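## Task

Move the tray from the staging bench onto the work bench so it sits entirely on the bench top with nothing hanging past an edge. Take the tray's one tube and push it fully down into the blue rack if its cap carries an orange dot, or into the green rack if the dot is white. The tube must never touch the floor, or the task fails. The tray's bottles must finish upright in the tray. One or both robots may work on it. At the end the grippers must be open and the robots backed away; anything held in place only by a robot does not count. No robot may topple or be left leaning, or the task fails.

## Robot and tools

Robots. Two identical Hello Robot Stretch 3 units, r1 and r2, each a two-wheeled base (0.33 m long, 0.34 m wide, passive omni wheel at the rear) with a mast-mounted lift and one telescoping arm that reaches out to the robot's RIGHT side. The base cannot strafe; to move the gripper forward or back you drive the base. Spinning in place pivots about the point midway between the drive wheels, 0.05 m behind the front edge; with the arm in and wrist folded, the swept circle has radius 0.28 m, larger if the wrist is unfolded.

Frames. Each robot reports in its own base frame: origin on the floor between the drive wheels, x forward, y left, z up. hand_pose is the closed-fingertip point in that frame; with all wrist joints at zero its x axis points up, y back along the arm toward the mast, z toward the rear. base_odometry is relative to where that robot began the scene and counts wheel turns, so wheel slip shows as travel. Headings are positive to the left, range -3.142 to 3.142. Because frames are per robot, only images, lidar_m and the depth grids reveal where the robots are relative to each other.

execute_actions. Argument actions is a list holding exactly one action object, or empty (empty just reports state and pictures). The action object is keyed by robot name, r1 and/or r2, each with optional base, joints and contact_limits. base holds one command only: translate_m, a straight-line offset in metres from the base's last reported position, positive forward, -1 to 1; or rotate_rad, an in-place turn offset in radians, positive counter-clockwise seen from above, -3.2 to 3.2. joints holds absolute targets by name: lift_m 0 to 1.1 (arm height on mast); arm_m 0 to 0.52 (extension); wrist_yaw_rad -1.345 to 4.42 (0 along the arm, positive toward the front, 3.0 folded over the base); wrist_pitch_rad -1.57 to 0.451 (0 level, negative tips fingers down); wrist_roll_rad -2.911 to 2.911 (0 fingers side by side); gripper_m -0.089 to 0.179 (bigger is wider; the actual tip gap is 0.007 to 0.025 less, and zero under 0.007); head_pan_rad -3.953 to 1.73 (0 forward, positive left, -1.57 looks along the arm); head_tilt_rad -1.53 to 0.419 (negative down). contact_limits accepts only arm_m, a motor effort percentage 1 to 100 at which the arm motion halts with contact_stop; smaller is gentler, but too small stops at once. cameras is an optional list of names (r1_/r2_ head_camera, nav_camera, wrist_camera, or all); omitted or null gives all, [] gives none. All motions in one action start together. Any bad key or value rejects the whole call. Joints or robots you omit may still be driving toward earlier targets. Each action runs at most 15 s.

wait takes seconds (0 to 10) and just lets time pass. zoom_image takes camera and region [x0, y0, x1, y1] in pixels of that camera's latest full image, at most 504 by 504. finished_scene takes scene (1 or 2) and is irreversible; call it only when the goal holds stably.

Results. base_status and joint_status report how each motion ended: done (for the base, wheels turned the commanded amount even if slipping), off_target (stopped short and perhaps still pushing), contact_stop, time_out or torque_fault (target dropped). on_its_own covers uncommanded parts; its held at value is a target, not a position. motor_effort is a percentage, positive toward higher values, with peak in brackets; readings carry fixed bias and noise. Effort outside the rest range suggests pushing or carrying. base_tilt gives forward/right lean in degrees (a few degrees of fixed bias). turned_by_wheels and turned_by_imu give turning since the last result. lidar_m: 12 distances in metres in 30 degree sectors, 1st ahead, counting counter-clockwise (4th left, 7th behind, 10th right), at 0.17 m height, blind to glass and tabletops, range 0.15 to 12, '-' means nothing seen; the lowered lift can block sectors 5, 6, 9, 10. wrist_depth_mm (45 to 1000) and head_depth_mm (280 to 4000, image sideways) are 7x7 median depth grids from top left. Calibration data gives each camera's intrinsics and base-to-camera transform; these are approximate.

Speed. Base reaches 0.30 m/s and 1.9 rad/s only with lift_m under 0.30, arm_m under 0.03 and wrist_yaw_rad over 2.54; otherwise 0.10 m/s and 0.63 rad/s.

Gripping. Close to a gripper_m below the object's width (lower squeezes harder, but a stall guard may weaken grip). To let go, open at least 0.02 past the touching value. Neither reading nor status proves a grasp; check images.

Hazards. Robots pressing into each other hard ends the run; once bases touch, any further drive is a hard press. Two robots given the same drive differ by up to 2.5 cm per metre, which can tip them if they share a load. Fold or unfold the wrist only with lift_m 0.32 to 0.95, pitch -0.4 and roll near 0; folded, the lift may drop to 0.25. With yaw below -0.4 keep pitch at -0.5 or lower. Arm or lift stop and go slack when they hit something; a slack lift may sink under load or be pushed up by closing fingers. Base, wrist and head never stop on contact. Sustained wrist strain causes a 10 s torque_fault. Pushing into something rigid with the gripper above about 0.45 m, pushing twice, driving while holding something fixed, or snagging furniture (worst in reverse) can tip the robot; recover by reversing in small steps, freeing the gripper and lowering lift to about 0.2. Avoid drops, slams, hard hits and tubes reaching the floor; loose objects may occasionally be nudged by outside forces. The simulation keeps running while you deliberate.

Each tool is called after "Request:" by a JSON object that holds its "fn" and its "kwargs".

## Session

Request:
{"fn": "execute_actions", "kwargs": {"actions": []}}

Scene clock: 0.00 s.
r1.base_odometry: x=+0.000 y=+0.000 heading=+0.000 (m, m, rad; r1's odometry frame)
r1.turned_by_wheels: +0.000 (rad since the last result)
r1.turned_by_imu: +0.000 (rad since the last result)
r1.base_tilt: forward=+0.0 right=-1.2 (deg)
r1.lidar_m: 1.35 4.48 1.65 2.19 2.08 1.49 2.51 1.55 0.87 0.73 0.73 0.82
r1.head_depth_mm: 1242 1239 1244 1241 1239 1250 1243 / 1541 1544 1553 1549 1557 1556 1547 / 1929 2021 2034 2047 2042 2054 1868 / 2038 2804 3007 3034 3066 2650 1958 / 2041 3329 - - - 2791 1941 / 2055 3289 - - - 2782 1950 / 2061 3291 - - - 2744 1935
r1.base_status: not commanded
r1.joint_positions: lift_m=+0.524 arm_m=+0.001 wrist_yaw_rad=+2.890 wrist_pitch_rad=-0.590 wrist_roll_rad=-0.012 gripper_m=+0.037 head_pan_rad=+0.014 head_tilt_rad=-0.010
r1.joint_status: not commanded
r1.motor_effort: left_wheel=+0 right_wheel=+0 lift_m=+24 arm_m=+0 wrist_yaw_rad=+0 wrist_pitch_rad=+6 wrist_roll_rad=+0 gripper_m=+0 head_pan_rad=+1 head_tilt_rad=+1 (%)
r1.hand_pose: x=+0.0286 y=+0.0473 z=+0.5000 quat_wxyz=(+0.289, +0.693, +0.121, +0.650) (m; r1's base frame)
r1.wrist_depth_mm: - - - - - - - / - - - - - - - / - - - - - - 999 / 867 - 893 885 862 881 858 / 773 761 - 774 802 775 752 / 670 677 - 670 669 667 692 / 613 614 - 608 605 601 605
r2.base_odometry: x=+0.000 y=+0.000 heading=+0.000 (m, m, rad; r2's odometry frame)
r2.turned_by_wheels: +0.000 (rad since the last result)
r2.turned_by_imu: +0.000 (rad since the last result)
r2.base_tilt: forward=+0.1 right=-0.1 (deg)
r2.lidar_m: 1.60 0.88 0.75 0.75 0.85 1.41 4.10 1.53 1.42 3.11 1.72 2.44
r2.head_depth_mm: 2025 3144 - - - 3334 2227 / 2039 3113 - - - 3321 2256 / 2029 3041 - - - 3332 2257 / 2015 2701 2795 2729 2690 2682 2279 / 1912 2004 1983 1975 1949 1947 1929 / 1599 1590 1574 1562 1548 1537 1523 / 1306 1298 1288 1280 1274 1262 1256
r2.base_status: not commanded
r2.joint_positions: lift_m=+0.551 arm_m=-0.003 wrist_yaw_rad=+2.889 wrist_pitch_rad=-0.494 wrist_roll_rad=+0.014 gripper_m=+0.037 head_pan_rad=-0.006 head_tilt_rad=-0.002
r2.joint_status: not commanded
r2.motor_effort: left_wheel=+0 right_wheel=+0 lift_m=+34 arm_m=-1 wrist_yaw_rad=+0 wrist_pitch_rad=+5 wrist_roll_rad=+0 gripper_m=+0 head_pan_rad=+0 head_tilt_rad=+2 (%)
r2.hand_pose: x=+0.0323 y=+0.0650 z=+0.5468 quat_wxyz=(+0.259, +0.706, +0.084, +0.654) (m; r2's base frame)
r2.wrist_depth_mm: - 704 706 705 726 720 724 / 781 777 780 803 788 786 810 / 864 - 854 882 900 881 876 / 960 - 964 980 972 958 961 / - - 986 961 922 828 790 / 921 857 - 761 - 728 689 / 766 760 714 686 653 620 602
pictures: r1_head_camera (sideways: a quarter turn clockwise sets it upright), r1_nav_camera (sideways: a quarter turn counterclockwise sets it upright), r1_wrist_camera, r2_head_camera (sideways: a quarter turn clockwise sets it upright), r2_nav_camera (sideways: a quarter turn counterclockwise sets it upright), r2_wrist_camera
Images, in order (width x height): r1_head_camera 896x504, r1_nav_camera 672x504, r1_wrist_camera 644x364, r2_head_camera 896x504, r2_nav_camera 672x504, r2_wrist_camera 644x364.

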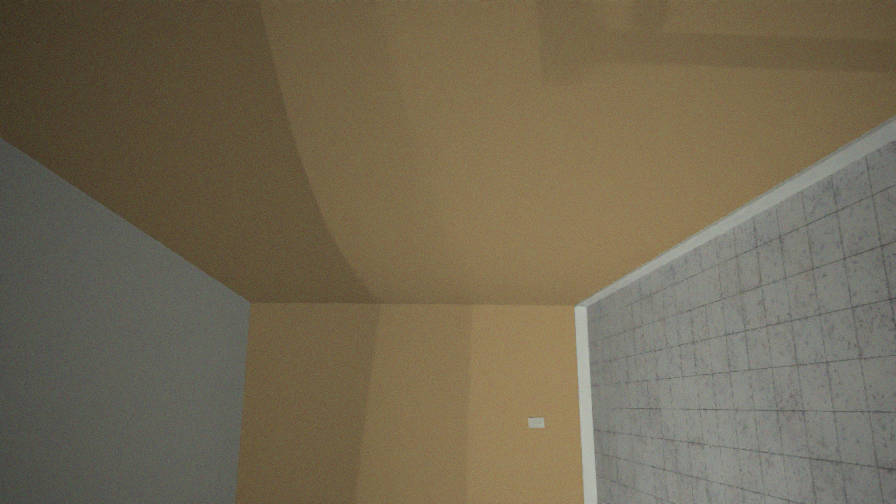

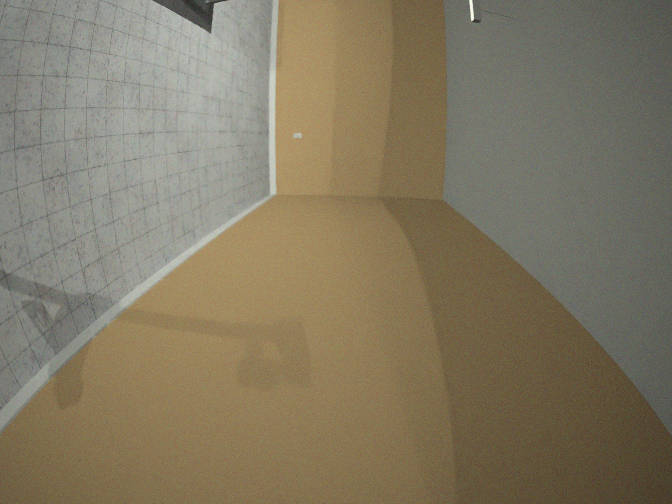

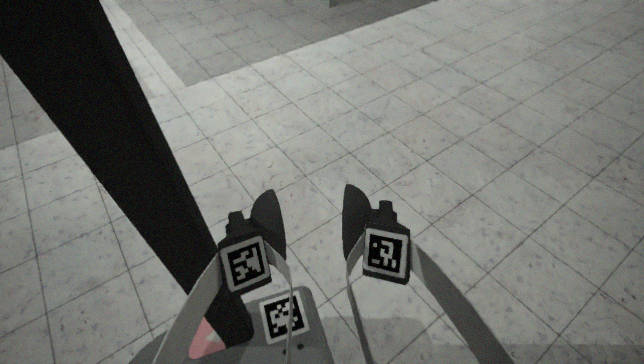

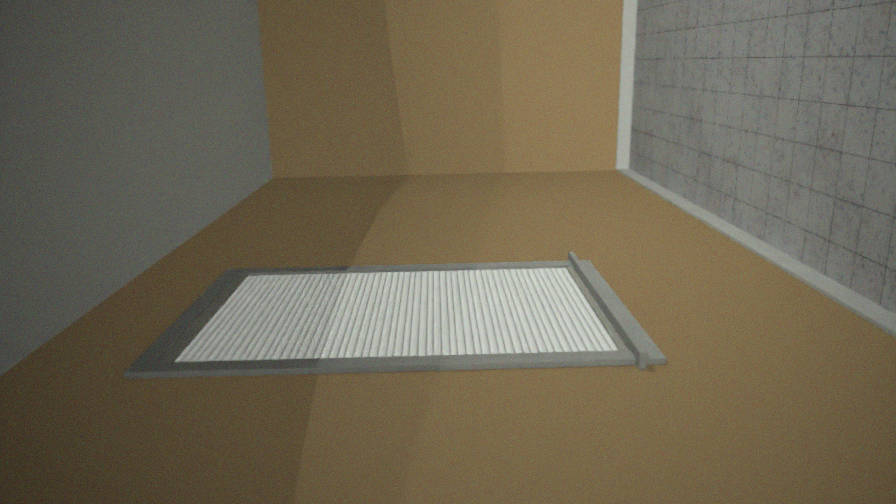

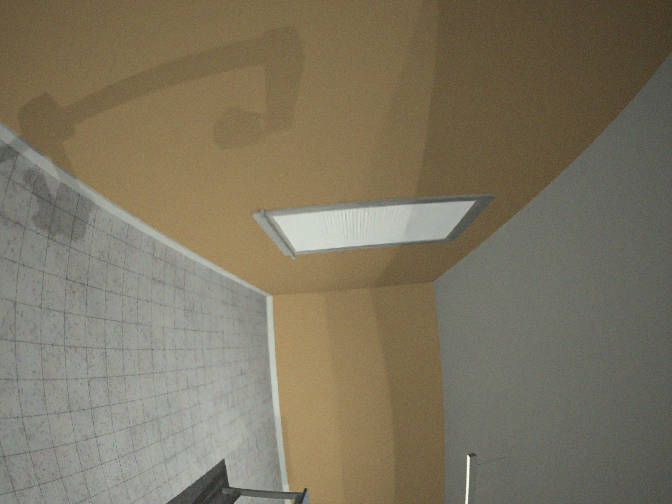

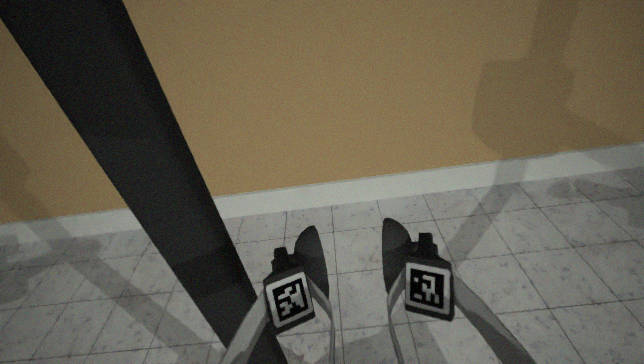

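Request:
{"fn": "execute_actions", "kwargs": {"actions": [{"r1":{"joints":{"head_pan_rad":1.3,"head_tilt_rad":-0.5}},"r2":{"joints":{"head_pan_rad":-2.2,"head_tilt_rad":-0.5}}}], "cameras": ["r1_head_camera","r1_nav_camera","r2_head_camera","r2_nav_camera"]}}

Scene clock: 2.10 s.
r1.base_odometry: x=+0.000 y=+0.000 heading=+0.000 (m, m, rad; r1's odometry frame)
r1.turned_by_wheels: +0.000 (rad since the last result)
r1.turned_by_imu: +0.000 (rad since the last result)
r1.base_tilt: forward=+0.0 right=-1.3 (deg)
r1.lidar_m: 1.35 4.49 1.64 2.19 2.07 1.49 2.51 1.55 0.86 0.73 0.73 0.82
r1.head_depth_mm: - - 3103 2476 1864 1489 1236 / - - 2827 2505 1869 1496 1249 / - - 1824 2400 1876 1484 1244 / 3926 - 3086 2468 1867 1497 1243 / 3870 - 3880 2520 1878 1500 1238 / 3621 3880 3839 2556 1881 1508 1250 / 3425 3705 3863 2544 1901 1501 1246
r1.base_status: not commanded
r1.joint_positions: lift_m=+0.524 arm_m=+0.001 wrist_yaw_rad=+2.890 wrist_pitch_rad=-0.590 wrist_roll_rad=-0.012 gripper_m=+0.037 head_pan_rad=+1.293 head_tilt_rad=-0.494
r1.joint_status: all done
r1.motor_effort: left_wheel=-1(0) right_wheel=+0(0) lift_m=+24(23) arm_m=+0(0) wrist_yaw_rad=+0(0) wrist_pitch_rad=+6(6) wrist_roll_rad=+0(0) gripper_m=+0(0) head_pan_rad=+4(41) head_tilt_rad=-1(24) (%)
r1.hand_pose: x=+0.0286 y=+0.0473 z=+0.5000 quat_wxyz=(+0.289, +0.693, +0.121, +0.650) (m; r1's base frame)
r1.wrist_depth_mm: - - - - - - - / - - - - - - - / - - - - - - - / 894 - 897 871 867 872 898 / 747 747 - 757 783 779 763 / 668 684 - 687 662 676 677 / 621 622 - 611 613 615 612
r2.base_odometry: x=+0.000 y=+0.000 heading=+0.000 (m, m, rad; r2's odometry frame)
r2.turned_by_wheels: +0.000 (rad since the last result)
r2.turned_by_imu: +0.000 (rad since the last result)
r2.base_tilt: forward=+0.1 right=-0.2 (deg)
r2.lidar_m: 1.60 0.88 0.75 0.75 0.85 1.41 4.10 1.53 1.42 3.12 1.73 2.45
r2.head_depth_mm: - - 1737 2609 1893 1569 1297 / 3969 - 1751 2632 1905 1570 1310 / 3834 - 1653 2402 1830 1587 1310 / 3673 - 1991 2565 1996 1602 1318 / 3550 3867 - 2718 2017 1596 1325 / 3491 3689 3923 2746 2025 1606 1327 / 3367 3597 3854 2758 2038 1616 1339
r2.base_status: not commanded
r2.joint_positions: lift_m=+0.551 arm_m=-0.003 wrist_yaw_rad=+2.889 wrist_pitch_rad=-0.494 wrist_roll_rad=+0.014 gripper_m=+0.037 head_pan_rad=-2.193 head_tilt_rad=-0.494
r2.joint_status: all done
r2.motor_effort: left_wheel=+0(0) right_wheel=+0(0) lift_m=+34(34) arm_m=-1(0) wrist_yaw_rad=+0(1) wrist_pitch_rad=+5(5) wrist_roll_rad=+0(0) gripper_m=+0(0) head_pan_rad=-5(54) head_tilt_rad=-3(28) (%)
r2.hand_pose: x=+0.0323 y=+0.0650 z=+0.5468 quat_wxyz=(+0.259, +0.706, +0.084, +0.654) (m; r2's base frame)
r2.wrist_depth_mm: - 687 721 698 727 726 743 / 780 765 775 778 788 813 807 / 843 - 872 876 887 892 909 / 957 - 991 974 992 972 945 / - - 977 963 893 817 798 / 910 844 - 739 - 734 682 / 765 730 717 682 648 621 609
pictures: r1_head_camera (sideways: a quarter turn clockwise sets it upright), r1_nav_camera (sideways: a quarter turn counterclockwise sets it upright), r2_head_camera (sideways: a quarter turn clockwise sets it upright), r2_nav_camera (sideways: a quarter turn counterclockwise sets it upright)
camera_calibration (this result's frames):
r1_head_camera: T_world_to_cam=[[-0.133767, -0.519921, -0.843676, 1.12287], [-0.971704, 0.236043, 0.00860356, -0.00281556], [0.194671, 0.820954, -0.536784, 0.65736], [0, 0, 0, 1]] pos_world=[0.0194989, 0.044806, 1.30022]
r1_nav_camera: T_world_to_cam=[[0.102023, 0.527062, 0.84368, -1.05973], [0.960872, -0.271762, 0.0535797, -0.0230065], [0.25752, 0.805202, -0.534165, 0.649207], [0, 0, 0, 1]] pos_world=[-0.0369603, 0.0295487, 1.24209]
r2_head_camera: T_world_to_cam=[[0.294885, 0.382259, -0.87574, 1.15592], [0.836552, -0.546175, 0.0432849, -0.0516419], [-0.461761, -0.745366, -0.480839, 0.584765], [0, 0, 0, 1]] pos_world=[-0.0276415, -0.0342036, 1.2957]
r2_nav_camera: T_world_to_cam=[[-0.361769, -0.39166, 0.846006, -1.0526], [-0.802798, 0.592231, -0.0691176, 0.141971], [-0.473961, -0.704177, -0.528674, 0.642986], [0, 0, 0, 1]] pos_world=[0.0379263, -0.0435657, 1.24025]
Images, in order (width x height): r1_head_camera 896x504, r1_nav_camera 672x504, r2_head_camera 896x504, r2_nav_camera 672x504.

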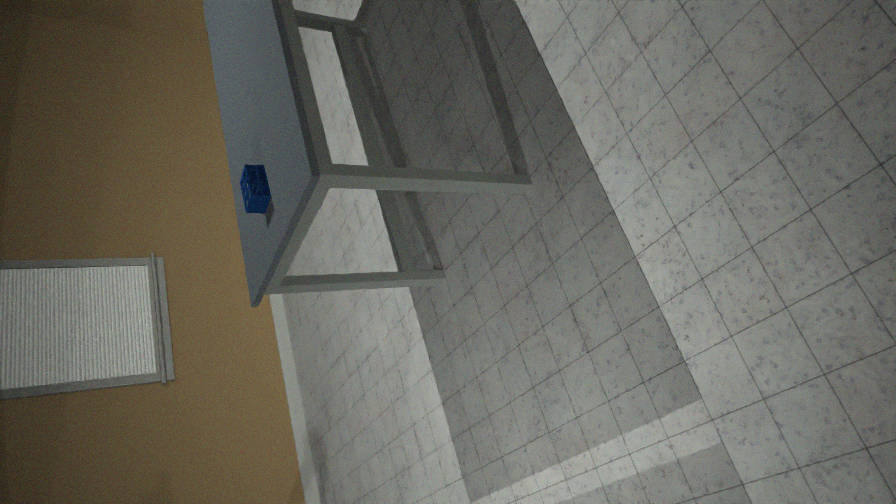

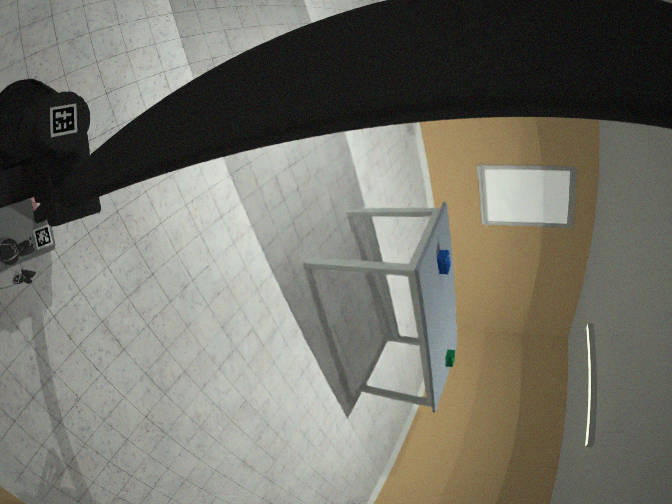

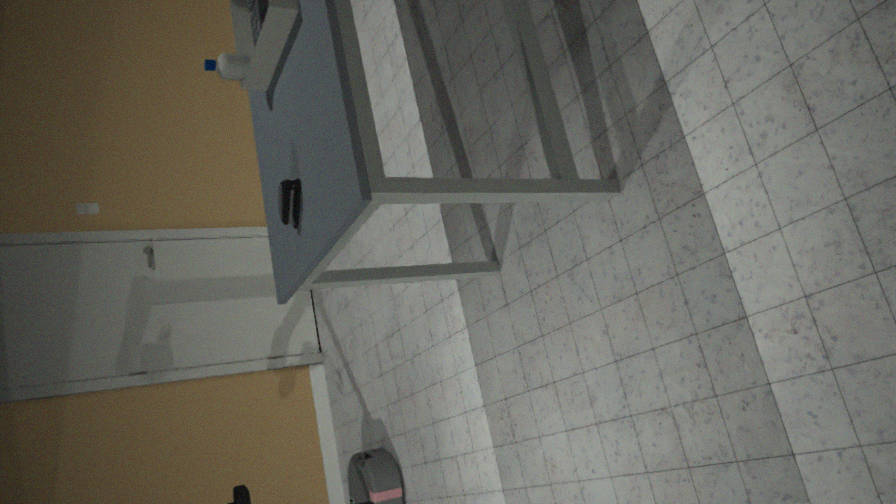

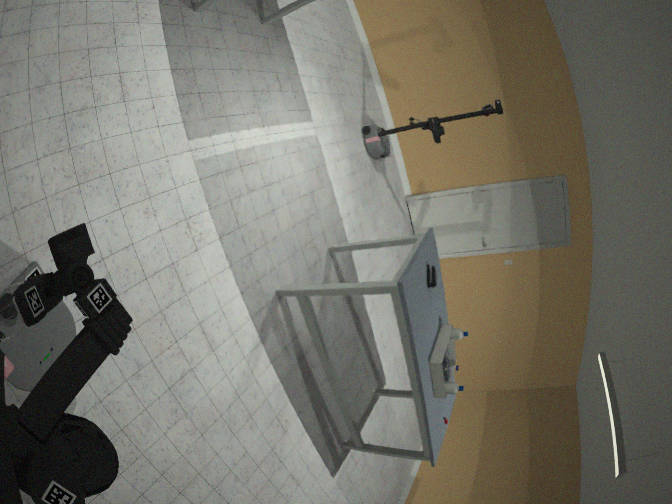

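Request:
{"fn": "execute_actions", "kwargs": {"actions": [{"r1":{"base":{"rotate_rad":2.88},"joints":{"lift_m":0.27,"wrist_pitch_rad":-0.4,"head_pan_rad":-0.7}},"r2":{"base":{"rotate_rad":0.4},"joints":{"lift_m":0.27,"wrist_pitch_rad":-0.4,"head_pan_rad":-2.6}}}], "cameras": []}}

Request:
{"fn": "execute_actions", "kwargs": {"actions": [{"r1":{"base":{"translate_m":1}},"r2":{"base":{"translate_m":-1}}}], "cameras": ["r1_head_camera","r2_head_camera"]}}

Scene clock: 8.20 s.
r1.base_odometry: x=+0.000 y=+0.000 heading=+2.880 (m, m, rad; r1's odometry frame)
r1.turned_by_wheels: +2.880 (rad since the last result)
r1.turned_by_imu: +2.877 (rad since the last result)
r1.base_tilt: forward=+0.1 right=-1.3 (deg)
r1.lidar_m: 2.51 3.74 1.11 0.77 0.73 0.74 0.97 2.27 2.76 1.65 3.23 1.49
r1.head_depth_mm: 3207 3566 3294 2494 1857 1495 1240 / 3426 3741 3312 2501 1862 1486 1239 / 3564 3888 3835 2507 1889 1494 1241 / 3737 - 3343 2415 1860 1494 1245 / 3748 - 1814 2302 1859 1512 1255 / 3897 - 1862 2522 1897 1511 1245 / - - 1873 2538 1894 1492 1252
r1.base_status: done
r1.joint_positions: lift_m=+0.270 arm_m=+0.001 wrist_yaw_rad=+2.890 wrist_pitch_rad=-0.419 wrist_roll_rad=-0.012 gripper_m=+0.037 head_pan_rad=-0.693 head_tilt_rad=-0.494
r1.joint_status: all done
r1.motor_effort: left_wheel=-3(11) right_wheel=+4(15) lift_m=+16(21) arm_m=+0(0) wrist_yaw_rad=+1(0) wrist_pitch_rad=+9(10) wrist_roll_rad=+0(0) gripper_m=+0(0) head_pan_rad=-3(42) head_tilt_rad=-2(2) (%)
r1.hand_pose: x=+0.0347 y=+0.0711 z=+0.2828 quat_wxyz=(+0.233, +0.700, +0.061, +0.672) (m; r1's base frame)
r1.wrist_depth_mm: - 716 882 - - - - / - 757 951 - - - - / - 801 861 825 805 793 795 / 638 - 667 668 644 646 625 / 555 - 575 546 560 537 536 / 473 - - 469 456 465 462 / - - - 409 406 405 407
r2.base_odometry: x=+0.000 y=+0.000 heading=+0.400 (m, m, rad; r2's odometry frame)
r2.turned_by_wheels: +0.400 (rad since the last result)
r2.turned_by_imu: +0.402 (rad since the last result)
r2.base_tilt: forward=+0.3 right=+0.0 (deg)
r2.lidar_m: 0.97 0.76 0.75 0.80 1.19 4.10 1.68 1.42 3.25 1.72 2.06 2.13
r2.head_depth_mm: - - 1748 2609 1894 1571 1304 / 3973 - 1755 2645 1898 1577 1315 / 3816 - 1662 2401 1842 1579 1314 / 3703 3956 1988 2558 1993 1596 1315 / 3583 3839 - 2711 2005 1601 1329 / 3455 3718 3925 2732 2013 1622 1333 / 3322 3610 3847 2768 2040 1623 1339
r2.base_status: done
r2.joint_positions: lift_m=+0.271 arm_m=-0.003 wrist_yaw_rad=+2.889 wrist_pitch_rad=-0.419 wrist_roll_rad=+0.014 gripper_m=+0.037 head_pan_rad=-2.593 head_tilt_rad=-0.494
r2.joint_status: all done
r2.motor_effort: left_wheel=-3(7) right_wheel=+2(6) lift_m=+15(34) arm_m=+0(0) wrist_yaw_rad=+0(0) wrist_pitch_rad=+6(7) wrist_roll_rad=-1(0) gripper_m=+1(1) head_pan_rad=-5(39) head_tilt_rad=-2(3) (%)
r2.hand_pose: x=+0.0348 y=+0.0748 z=+0.2831 quat_wxyz=(+0.234, +0.709, +0.057, +0.663) (m; r2's base frame)
r2.wrist_depth_mm: - 899 863 754 693 633 567 / - - 911 828 731 664 613 / - - - 891 809 715 642 / - - 824 764 701 671 619 / 733 680 648 614 589 537 521 / 582 550 - 508 - 460 430 / 489 488 - - 410 386 379
pictures: none
No camera images: the call's "cameras" was empty. Leave "cameras" out to get every camera's image.

Scene clock: 13.20 s.
r1.base_odometry: x=-0.966 y=+0.259 heading=+2.880 (m, m, rad; r1's odometry frame)
r1.turned_by_wheels: +0.000 (rad since the last result)
r1.turned_by_imu: +0.004 (rad since the last result)
r1.base_tilt: forward=+0.0 right=-1.2 (deg)
r1.lidar_m: 1.51 3.37 1.93 1.33 1.28 1.31 1.72 4.04 1.98 3.68 0.75 1.43
r1.head_depth_mm: 2734 3061 3267 1021 881 1370 1210 / 2914 3156 2175 1027 1685 1487 1241 / 3067 3342 3513 1026 1733 1490 1238 / 3128 3457 1451 1038 1820 1495 1237 / 3264 3616 1424 1037 1877 1498 1247 / 3409 3731 1390 1096 1899 1496 1245 / 3498 3892 1593 1109 1886 1502 1249
r1.base_status: done
r1.joint_positions: lift_m=+0.270 arm_m=+0.001 wrist_yaw_rad=+2.890 wrist_pitch_rad=-0.419 wrist_roll_rad=-0.012 gripper_m=+0.037 head_pan_rad=-0.693 head_tilt_rad=-0.495
r1.joint_status: not commanded
r1.motor_effort: left_wheel=-4(10) right_wheel=+4(13) lift_m=+16(16) arm_m=+0(0) wrist_yaw_rad=-1(0) wrist_pitch_rad=+9(9) wrist_roll_rad=+0(0) gripper_m=+0(0) head_pan_rad=-4(3) head_tilt_rad=-1(1) (%)
r1.hand_pose: x=+0.0347 y=+0.0712 z=+0.2829 quat_wxyz=(+0.233, +0.700, +0.060, +0.672) (m; r1's base frame)
r1.wrist_depth_mm: - - - - - - - / - - - - - - - / 808 833 837 844 818 812 793 / 682 - 653 640 653 648 640 / 570 - 562 547 561 545 538 / 485 - - 467 450 466 455 / - - - 412 405 404 402
r2.base_odometry: x=-0.921 y=-0.389 heading=+0.400 (m, m, rad; r2's odometry frame)
r2.turned_by_wheels: +0.000 (rad since the last result)
r2.turned_by_imu: +0.002 (rad since the last result)
r2.base_tilt: forward=+0.2 right=-0.2 (deg)
r2.lidar_m: 1.72 1.35 1.33 1.43 2.12 3.29 0.92 0.72 0.71 3.70 2.07 3.78
r2.head_depth_mm: 3489 3847 1602 1072 1884 1561 1300 / 3436 3725 1627 1041 1836 1581 1274 / 3230 3562 3751 1026 1778 1589 1253 / 3136 3411 1363 1085 923 1598 1254 / 3042 3268 3491 1113 892 1601 1262 / 2960 3154 3377 1125 865 1614 1333 / 2860 3044 3310 1134 842 1570 1341
r2.base_status: done
r2.joint_positions: lift_m=+0.271 arm_m=-0.003 wrist_yaw_rad=+2.889 wrist_pitch_rad=-0.418 wrist_roll_rad=+0.014 gripper_m=+0.037 head_pan_rad=-2.593 head_tilt_rad=-0.495
r2.joint_status: not commanded
r2.motor_effort: left_wheel=-2(11) right_wheel=+3(8) lift_m=+15(15) arm_m=-1(0) wrist_yaw_rad=+0(0) wrist_pitch_rad=+6(7) wrist_roll_rad=+0(0) gripper_m=+0(0) head_pan_rad=-5(5) head_tilt_rad=-3(2) (%)
r2.hand_pose: x=+0.0348 y=+0.0749 z=+0.2833 quat_wxyz=(+0.234, +0.709, +0.057, +0.663) (m; r2's base frame)
r2.wrist_depth_mm: - - - - - - - / - - - - - - - / - - - - 912 855 785 / - - 802 762 711 665 617 / 728 697 636 617 584 543 517 / 585 557 - 511 - 462 428 / 475 484 - - 409 392 377
pictures: r1_head_camera (sideways: a quarter turn clockwise sets it upright), r2_head_camera (sideways: a quarter turn clockwise sets it upright)
camera_calibration (this result's frames):
r1_head_camera: T_world_to_cam=[[-0.422479, 0.33264, -0.843126, 1.12392], [0.607889, 0.793975, 0.00864417, -0.012504], [0.672297, -0.508875, -0.537646, 0.655568], [0, 0, 0, 1]] pos_world=[0.0416956, -0.03033, 1.30018]
r2_head_camera: T_world_to_cam=[[0.421284, 0.237614, -0.875248, 1.15451], [0.557588, -0.828986, 0.0433292, -0.0499978], [-0.715273, -0.506282, -0.481729, 0.587471], [0, 0, 0, 1]] pos_world=[-0.0382965, -0.01835, 1.29565]
Images, in order (width x height): r1_head_camera 896x504, r2_head_camera 896x504.

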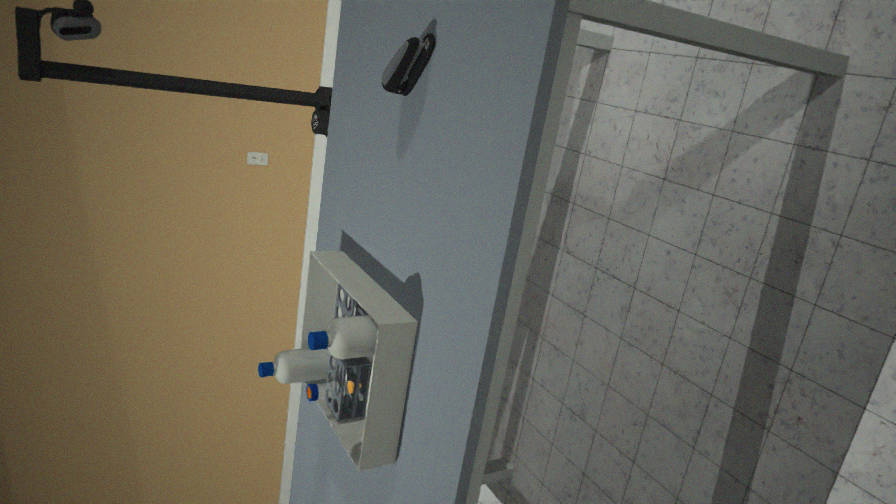

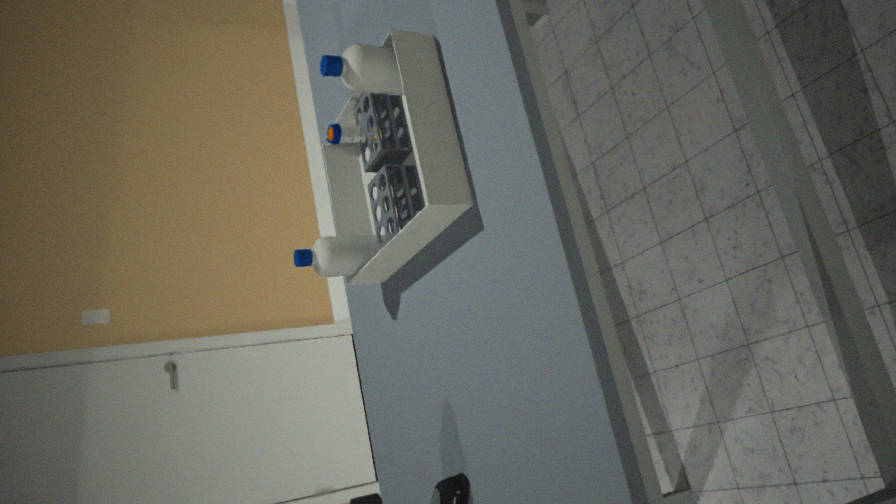

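Request:
{"fn": "execute_actions", "kwargs": {"actions": [{"r1":{"base":{"translate_m":0.74}},"r2":{"base":{"translate_m":-0.6}}}], "cameras": []}}

Request:
{"fn": "execute_actions", "kwargs": {"actions": [{"r1":{"base":{"rotate_rad":0.56},"joints":{"lift_m":0.93,"head_pan_rad":-1.5,"head_tilt_rad":-0.9}},"r2":{"base":{"rotate_rad":-0.625},"joints":{"lift_m":0.93,"head_pan_rad":-1.5,"head_tilt_rad":-0.9}}}], "cameras": ["r1_head_camera","r2_head_camera"]}}

Request:
{"fn": "execute_actions", "kwargs": {"actions": [{"r1":{"joints":{"wrist_yaw_rad":0}},"r2":{"joints":{"wrist_yaw_rad":0}}}], "cameras": []}}

Request:
{"fn": "execute_actions", "kwargs": {"actions": [{"r1":{"joints":{"lift_m":1.05,"wrist_pitch_rad":-1.5,"wrist_roll_rad":1.57,"gripper_m":0.07}},"r2":{"joints":{"lift_m":1.05,"wrist_pitch_rad":-1.5,"wrist_roll_rad":1.57,"gripper_m":0.07}}}]}}

Scene clock: 20.70 s.
r1.base_odometry: x=-1.681 y=+0.451 heading=+2.880 (m, m, rad; r1's odometry frame)
r1.turned_by_wheels: +0.000 (rad since the last result)
r1.turned_by_imu: +0.003 (rad since the last result)
r1.base_tilt: forward=+0.0 right=-1.3 (deg)
r1.lidar_m: 0.78 2.78 2.53 1.78 1.66 1.70 2.27 2.48 0.77 1.05 0.99 1.02
r1.head_depth_mm: 2454 2666 2986 941 752 610 510 / 2607 2835 3077 883 761 614 523 / 2679 2952 3231 986 716 614 552 / 2761 3056 3318 1034 773 615 1156 / 2852 3174 3472 1042 775 616 1191 / 3027 3278 3534 1039 778 619 1249 / 3105 3484 3710 1052 779 638 1256
r1.base_status: done
r1.joint_positions: lift_m=+0.270 arm_m=+0.001 wrist_yaw_rad=+2.890 wrist_pitch_rad=-0.419 wrist_roll_rad=-0.012 gripper_m=+0.037 head_pan_rad=-0.693 head_tilt_rad=-0.495
r1.joint_status: not commanded
r1.motor_effort: left_wheel=-4(9) right_wheel=+4(14) lift_m=+17(16) arm_m=+0(0) wrist_yaw_rad=-1(1) wrist_pitch_rad=+9(9) wrist_roll_rad=+0(0) gripper_m=+0(0) head_pan_rad=-4(3) head_tilt_rad=-1(1) (%)
r1.hand_pose: x=+0.0347 y=+0.0712 z=+0.2829 quat_wxyz=(+0.233, +0.700, +0.060, +0.672) (m; r1's base frame)
r1.wrist_depth_mm: - - - - - - - / - - - - - - - / 804 842 848 824 808 811 775 / 679 - 659 658 646 650 641 / 564 - 557 549 566 547 529 / 474 - - 468 453 465 460 / - - - 409 406 402 403
r2.base_odometry: x=-1.474 y=-0.623 heading=+0.400 (m, m, rad; r2's odometry frame)
r2.turned_by_wheels: +0.000 (rad since the last result)
r2.turned_by_imu: +0.001 (rad since the last result)
r2.base_tilt: forward=+0.2 right=-0.2 (deg)
r2.lidar_m: 2.17 1.71 1.68 1.81 2.69 2.81 0.46 0.36 0.36 0.38 0.57 2.47
r2.head_depth_mm: 3145 3482 3650 1071 806 645 1244 / 3042 3341 3540 1085 811 649 582 / 2937 3174 3454 1092 816 652 568 / 2824 3075 3323 1103 651 652 544 / 2713 3005 3239 1109 743 635 547 / 2661 2870 3071 1124 793 624 550 / 2535 2701 2948 1563 771 611 551
r2.base_status: done
r2.joint_positions: lift_m=+0.271 arm_m=-0.003 wrist_yaw_rad=+2.889 wrist_pitch_rad=-0.418 wrist_roll_rad=+0.014 gripper_m=+0.037 head_pan_rad=-2.593 head_tilt_rad=-0.495
r2.joint_status: not commanded
r2.motor_effort: left_wheel=-3(10) right_wheel=+3(6) lift_m=+15(15) arm_m=+0(0) wrist_yaw_rad=-1(1) wrist_pitch_rad=+6(6) wrist_roll_rad=-1(0) gripper_m=-1(1) head_pan_rad=-5(5) head_tilt_rad=-2(2) (%)
r2.hand_pose: x=+0.0349 y=+0.0749 z=+0.2833 quat_wxyz=(+0.234, +0.709, +0.057, +0.663) (m; r2's base frame)
r2.wrist_depth_mm: - - - - - - - / - - - - - - - / - - - - 956 846 784 / - - 833 754 706 651 630 / 723 676 636 611 578 537 510 / 574 558 - 512 - 453 430 / 480 487 - - 418 386 380
pictures: none
No camera images: the call's "cameras" was empty. Leave "cameras" out to get every camera's image.

Scene clock: 27.53 s.
r1.base_odometry: x=-1.681 y=+0.451 heading=-2.844 (m, m, rad; r1's odometry frame)
r1.turned_by_wheels: +0.560 (rad since the last result)
r1.turned_by_imu: +0.558 (rad since the last result)
r1.base_tilt: forward=+0.1 right=-1.2 (deg)
r1.lidar_m: 2.78 2.44 1.76 1.66 1.72 2.34 2.48 0.77 1.04 1.00 1.03 0.78
r1.head_depth_mm: 2667 896 710 - 1315 1211 1095 / 2680 862 650 - - 1235 - / 2658 873 702 - - - - / 2667 821 706 - 1333 1244 - / 2738 903 727 650 1365 1227 1103 / 2746 939 768 652 1376 1239 1106 / 2796 942 774 655 1377 1242 1113
r1.base_status: done
r1.joint_positions: lift_m=+0.930 arm_m=+0.001 wrist_yaw_rad=+2.890 wrist_pitch_rad=-0.418 wrist_roll_rad=-0.012 gripper_m=+0.037 head_pan_rad=-1.493 head_tilt_rad=-0.889
r1.joint_status: all done
r1.motor_effort: left_wheel=-3(12) right_wheel=+4(13) lift_m=+31(32) arm_m=+0(0) wrist_yaw_rad=+1(0) wrist_pitch_rad=+8(9) wrist_roll_rad=+0(0) gripper_m=+0(0) head_pan_rad=-3(43) head_tilt_rad=-3(21) (%)
r1.hand_pose: x=+0.0347 y=+0.0712 z=+0.9422 quat_wxyz=(+0.233, +0.700, +0.060, +0.672) (m; r1's base frame)
r1.wrist_depth_mm: - - - - - - - / - - - - - - - / - - - - - - - / - - - - - - - / - - - - - - - / - - - - - - - / - - - - - - -
r2.base_odometry: x=-1.474 y=-0.623 heading=-0.225 (m, m, rad; r2's odometry frame)
r2.turned_by_wheels: -0.625 (rad since the last result)
r2.turned_by_imu: -0.630 (rad since the last result)
r2.base_tilt: forward=+0.2 right=-0.2 (deg)
r2.lidar_m: 2.46 2.37 1.74 1.68 1.75 2.41 2.81 0.51 0.37 0.36 0.37 0.51
r2.head_depth_mm: 2683 844 610 659 - 1235 1108 / 2712 873 745 658 - - - / 2700 864 760 667 - - - / 2771 819 744 670 - 1220 1144 / 2795 954 782 668 1359 1220 1130 / 2816 959 789 671 1360 1229 1136 / 2868 973 797 673 1371 1239 1144
r2.base_status: done
r2.joint_positions: lift_m=+0.929 arm_m=-0.003 wrist_yaw_rad=+2.889 wrist_pitch_rad=-0.418 wrist_roll_rad=+0.014 gripper_m=+0.037 head_pan_rad=-1.507 head_tilt_rad=-0.889
r2.joint_status: all done
r2.motor_effort: left_wheel=+3(10) right_wheel=-3(7) lift_m=+51(54) arm_m=+0(1) wrist_yaw_rad=+0(0) wrist_pitch_rad=+6(6) wrist_roll_rad=+0(0) gripper_m=+0(0) head_pan_rad=+5(51) head_tilt_rad=-5(26) (%)
r2.hand_pose: x=+0.0349 y=+0.0749 z=+0.9419 quat_wxyz=(+0.233, +0.709, +0.057, +0.663) (m; r2's base frame)
r2.wrist_depth_mm: - - - - - - - / - - - - - - - / - - - - - - - / - - - - - - - / - - - - - - - / - - - - - - - / - - - - - - 973
pictures: r1_head_camera (sideways: a quarter turn clockwise sets it upright), r2_head_camera (sideways: a quarter turn clockwise sets it upright)
camera_calibration (this result's frames):
r1_head_camera: T_world_to_cam=[[-0.0778396, 0.816793, -0.571655, 0.768021], [0.993554, 0.110954, 0.0232457, -0.0338578], [0.0824142, -0.566161, -0.820165, 1.02662], [0, 0, 0, 1]] pos_world=[0.00881378, -0.0423252, 1.28183]
r2_head_camera: T_world_to_cam=[[-0.0328918, 0.782155, -0.622215, 0.827471], [0.994599, 0.0869373, 0.0567074, -0.0700545], [0.0984477, -0.616989, -0.78079, 0.971522], [0, 0, 0, 1]] pos_world=[0.00124908, -0.0417015, 1.27739]
Images, in order (width x height): r1_head_camera 896x504, r2_head_camera 896x504.

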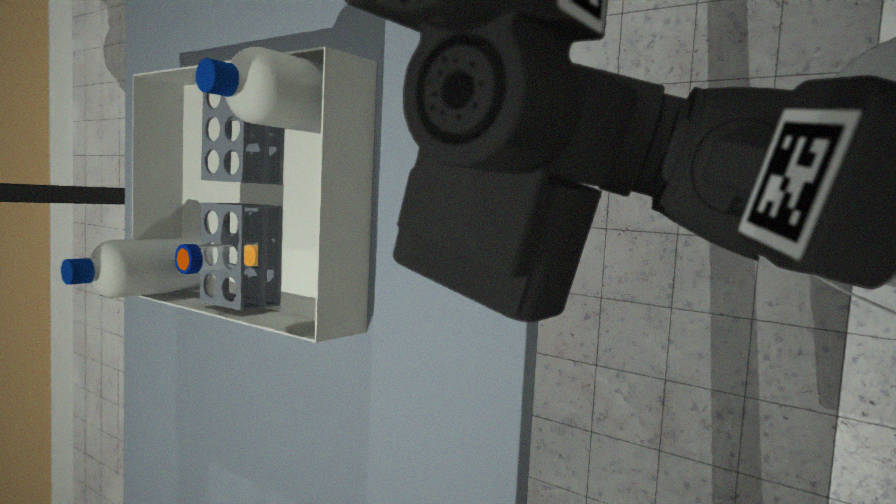

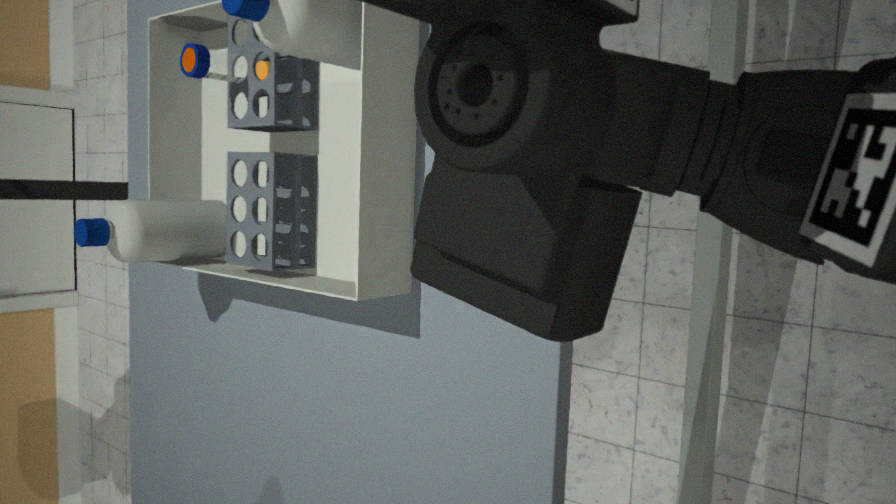

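Scene clock: 30.00 s.
r1.base_odometry: x=-1.681 y=+0.451 heading=-2.844 (m, m, rad; r1's odometry frame)
r1.turned_by_wheels: +0.000 (rad since the last result)
r1.turned_by_imu: +0.000 (rad since the last result)
r1.base_tilt: forward=+0.0 right=-1.2 (deg)
r1.lidar_m: 2.78 2.44 1.76 1.66 1.71 2.34 2.48 0.77 1.04 1.00 1.03 0.78
r1.head_depth_mm: 2648 896 709 - - 1166 1091 / 2634 860 631 - - 1187 1123 / 2690 872 769 - 1329 1210 1135 / 2704 822 705 642 1338 1222 1118 / 2747 901 726 650 1359 1233 1103 / 2765 939 769 652 1379 1235 1106 / 2834 946 775 656 1380 1245 1110
r1.base_status: not commanded
r1.joint_positions: lift_m=+0.930 arm_m=+0.001 wrist_yaw_rad=+0.003 wrist_pitch_rad=-0.418 wrist_roll_rad=-0.012 gripper_m=+0.037 head_pan_rad=-1.493 head_tilt_rad=-0.889
r1.joint_status: all done
r1.motor_effort: left_wheel=-3(3) right_wheel=+4(4) lift_m=+32(31) arm_m=+0(0) wrist_yaw_rad=-2(4) wrist_pitch_rad=+8(8) wrist_roll_rad=+0(0) gripper_m=+0(1) head_pan_rad=-3(3) head_tilt_rad=-3(3) (%)
r1.hand_pose: x=-0.0209 y=-0.3704 z=+0.9422 quat_wxyz=(+0.696, +0.149, -0.687, -0.145) (m; r1's base frame)
r1.wrist_depth_mm: - - - - - - - / - - 626 691 779 790 793 / 638 588 513 503 577 605 557 / 500 458 487 379 454 477 478 / 413 388 379 393 402 400 398 / 351 352 341 349 337 343 342 / 307 307 307 305 302 299 298
r2.base_odometry: x=-1.474 y=-0.623 heading=-0.225 (m, m, rad; r2's odometry frame)
r2.turned_by_wheels: +0.000 (rad since the last result)
r2.turned_by_imu: +0.000 (rad since the last result)
r2.base_tilt: forward=+0.1 right=-0.2 (deg)
r2.lidar_m: 2.46 2.37 1.74 1.68 1.75 2.41 2.81 0.50 0.37 0.36 0.37 0.51
r2.head_depth_mm: 2703 845 607 - - - 1106 / 2701 873 758 - - - 1124 / 2703 864 776 - 1339 1200 1137 / 2766 822 743 661 608 1221 1124 / 2789 950 782 664 1354 1225 1134 / 2854 959 789 670 1364 1233 1141 / 2866 974 795 674 1371 1242 1140
r2.base_status: not commanded
r2.joint_positions: lift_m=+0.929 arm_m=-0.003 wrist_yaw_rad=+0.002 wrist_pitch_rad=-0.418 wrist_roll_rad=+0.014 gripper_m=+0.037 head_pan_rad=-1.507 head_tilt_rad=-0.889
r2.joint_status: all done
r2.motor_effort: left_wheel=+3(3) right_wheel=-3(3) lift_m=+51(52) arm_m=+0(1) wrist_yaw_rad=-2(3) wrist_pitch_rad=+6(6) wrist_roll_rad=-1(0) gripper_m=+1(1) head_pan_rad=+4(4) head_tilt_rad=-3(5) (%)
r2.hand_pose: x=-0.0211 y=-0.3667 z=+0.9419 quat_wxyz=(+0.687, +0.147, -0.696, -0.147) (m; r2's base frame)
r2.wrist_depth_mm: - - - - - - - / - - - - - - - / - - 847 655 636 608 576 / 774 651 603 513 472 342 461 / 551 512 466 459 341 333 384 / 435 414 385 351 - 346 324 / 362 342 333 312 305 291 281
pictures: none
No camera images: the call's "cameras" was empty. Leave "cameras" out to get every camera's image.

Scene clock: 31.93 s.
r1.base_odometry: x=-1.681 y=+0.451 heading=-2.844 (m, m, rad; r1's odometry frame)
r1.turned_by_wheels: +0.000 (rad since the last result)
r1.turned_by_imu: +0.000 (rad since the last result)
r1.base_tilt: forward=+0.0 right=-1.3 (deg)
r1.lidar_m: 2.78 2.44 1.75 1.66 1.72 2.33 2.48 0.77 1.04 1.00 1.03 0.78
r1.head_depth_mm: - - - - - 1203 1094 / 2694 - - - - 1173 1118 / 2680 872 723 669 - 1226 - / 2703 823 704 658 1332 1217 1116 / 2744 901 727 649 1358 1233 1101 / 2757 936 771 652 1377 1240 1107 / 2795 943 772 654 1387 1238 1109
r1.base_status: not commanded
r1.joint_positions: lift_m=+1.050 arm_m=+0.001 wrist_yaw_rad=+0.002 wrist_pitch_rad=-1.493 wrist_roll_rad=+1.564 gripper_m=+0.070 head_pan_rad=-1.493 head_tilt_rad=-0.889
r1.joint_status: all done
r1.motor_effort: left_wheel=-4(3) right_wheel=+4(4) lift_m=+31(31) arm_m=+0(0) wrist_yaw_rad=-3(2) wrist_pitch_rad=-3(8) wrist_roll_rad=+2(3) gripper_m=+0(81) head_pan_rad=-3(3) head_tilt_rad=-3(3) (%)
r1.hand_pose: x=-0.0216 y=-0.1416 z=+0.9310 quat_wxyz=(+0.004, +0.003, -0.734, -0.679) (m; r1's base frame)
r1.wrist_depth_mm: 302 - - - - - - / 314 - - - - - - / 323 341 - - - - - / 339 345 - - - - - / 353 357 - - - - - / 364 366 - - - - - / 382 383 - - - - -
r2.base_odometry: x=-1.474 y=-0.623 heading=-0.225 (m, m, rad; r2's odometry frame)
r2.turned_by_wheels: +0.000 (rad since the last result)
r2.turned_by_imu: +0.000 (rad since the last result)
r2.base_tilt: forward=+0.2 right=-0.1 (deg)
r2.lidar_m: 2.46 2.37 1.75 1.68 1.75 2.41 2.81 0.51 0.37 0.36 0.37 0.51
r2.head_depth_mm: - - - - - 1179 1108 / - - - - - - 1098 / 2719 861 760 657 - 1192 1143 / 2759 818 744 663 - 1201 1125 / 2791 948 781 664 1355 1223 1129 / 2813 960 790 667 1362 1226 1135 / 2838 972 795 674 1369 1235 1140
r2.base_status: not commanded
r2.joint_positions: lift_m=+1.049 arm_m=-0.003 wrist_yaw_rad=+0.002 wrist_pitch_rad=-1.493 wrist_roll_rad=+1.563 gripper_m=+0.070 head_pan_rad=-1.507 head_tilt_rad=-0.889
r2.joint_status: all done
r2.motor_effort: left_wheel=+3(3) right_wheel=-3(3) lift_m=+51(52) arm_m=+0(0) wrist_yaw_rad=-2(2) wrist_pitch_rad=-2(7) wrist_roll_rad=+4(4) gripper_m=+0(84) head_pan_rad=+4(4) head_tilt_rad=-4(5) (%)
r2.hand_pose: x=-0.0215 y=-0.1378 z=+0.9306 quat_wxyz=(+0.004, +0.003, -0.734, -0.679) (m; r2's base frame)
r2.wrist_depth_mm: 344 336 - - 987 940 950 / 351 339 - - - 998 960 / 357 350 - - - - 941 / 370 362 - - - - - / 368 375 - - - - - / 359 384 380 - - - - / 400 386 - - - - -
pictures: r1_head_camera (sideways: a quarter turn clockwise sets it upright), r1_nav_camera (sideways: a quarter turn counterclockwise sets it upright), r1_wrist_camera, r2_head_camera (sideways: a quarter turn clockwise sets it upright), r2_nav_camera (sideways: a quarter turn counterclockwise sets it upright), r2_wrist_camera
camera_calibration (this result's frames):
r1_head_camera: T_world_to_cam=[[-0.0778388, 0.816793, -0.571655, 0.768021], [0.993554, 0.110953, 0.0232457, -0.0338578], [0.0824137, -0.566161, -0.820165, 1.02662], [0, 0, 0, 1]] pos_world=[0.00881374, -0.0423252, 1.28183]
r1_nav_camera: T_world_to_cam=[[0.110093, -0.812571, 0.572371, -0.706196], [-0.993757, -0.100466, 0.0485174, -0.00446614], [0.01808, -0.574139, -0.818558, 1.02056], [0, 0, 0, 1]] pos_world=[0.0548573, 0.0116623, 1.23981]
r1_wrist_camera: T_world_to_cam=[[0.0118136, 0.999928, 0.00230776, 0.129044], [0.963236, -0.0119995, 0.268387, -0.213649], [0.268395, -0.0009477, -0.963308, 1.07115], [0, 0, 0, 1]] pos_world=[-0.0832208, -0.130583, 1.08889]
r2_head_camera: T_world_to_cam=[[-0.0328929, 0.782155, -0.622215, 0.827471], [0.994598, 0.0869386, 0.0567074, -0.0700545], [0.0984485, -0.616989, -0.78079, 0.971522], [0, 0, 0, 1]] pos_world=[0.00124914, -0.0417015, 1.27739]
r2_nav_camera: T_world_to_cam=[[-0.0138816, -0.816755, 0.576818, -0.7039], [-0.997987, -0.0243846, -0.058545, 0.129364], [0.0618824, -0.57647, -0.814772, 1.01183], [0, 0, 0, 1]] pos_world=[0.0567179, 0.011533, 1.23801]
r2_wrist_camera: T_world_to_cam=[[0.0686704, 0.989788, -0.124913, 0.265927], [0.987081, -0.0492409, 0.152468, -0.0835628], [0.14476, -0.133769, -0.980383, 1.05944], [0, 0, 0, 1]] pos_world=[-0.0891432, -0.125605, 1.08462]
Images, in order (width x height): r1_head_camera 896x504, r1_nav_camera 672x504, r1_wrist_camera 644x364, r2_head_camera 896x504, r2_nav_camera 672x504, r2_wrist_camera 644x364.

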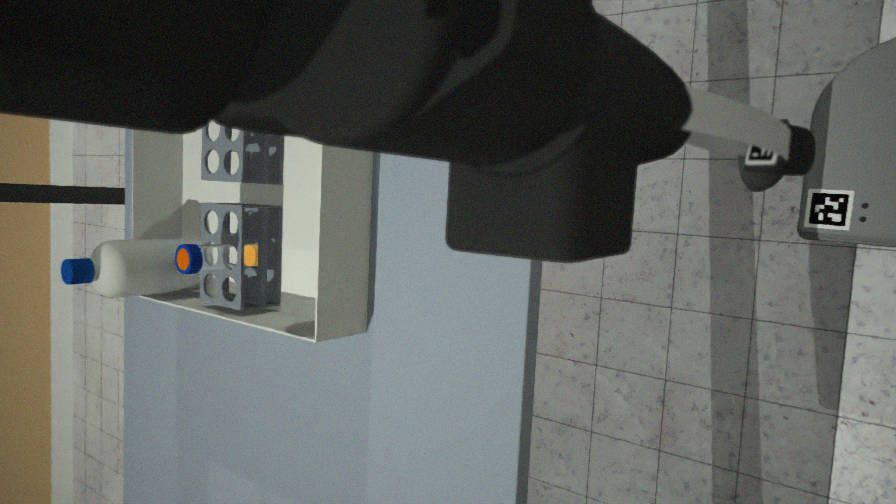

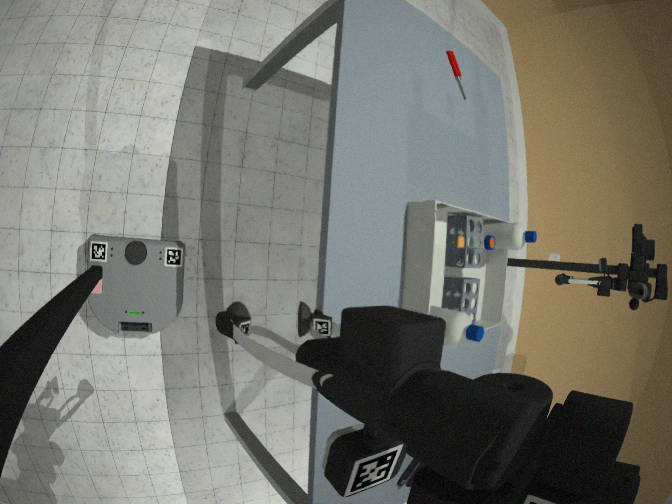

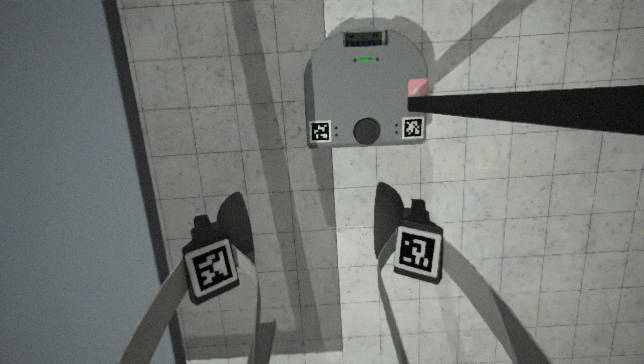

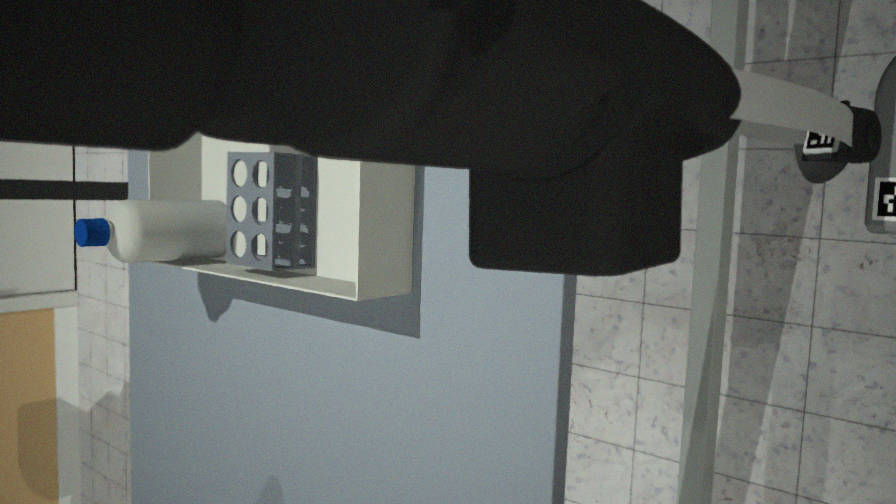

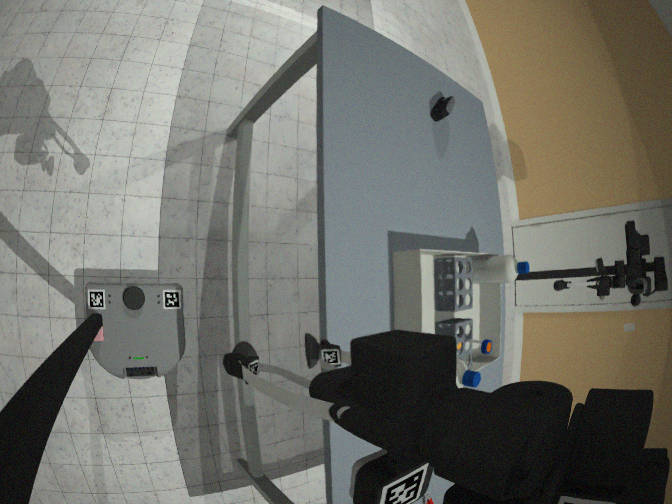

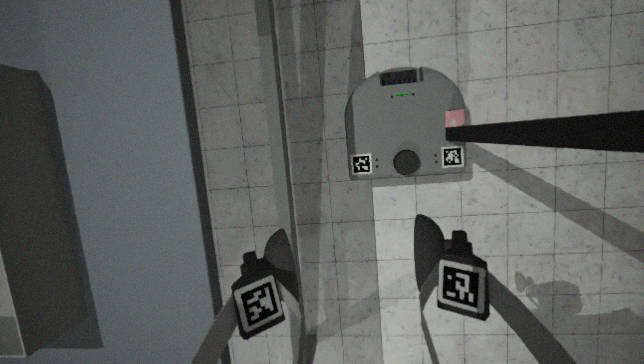

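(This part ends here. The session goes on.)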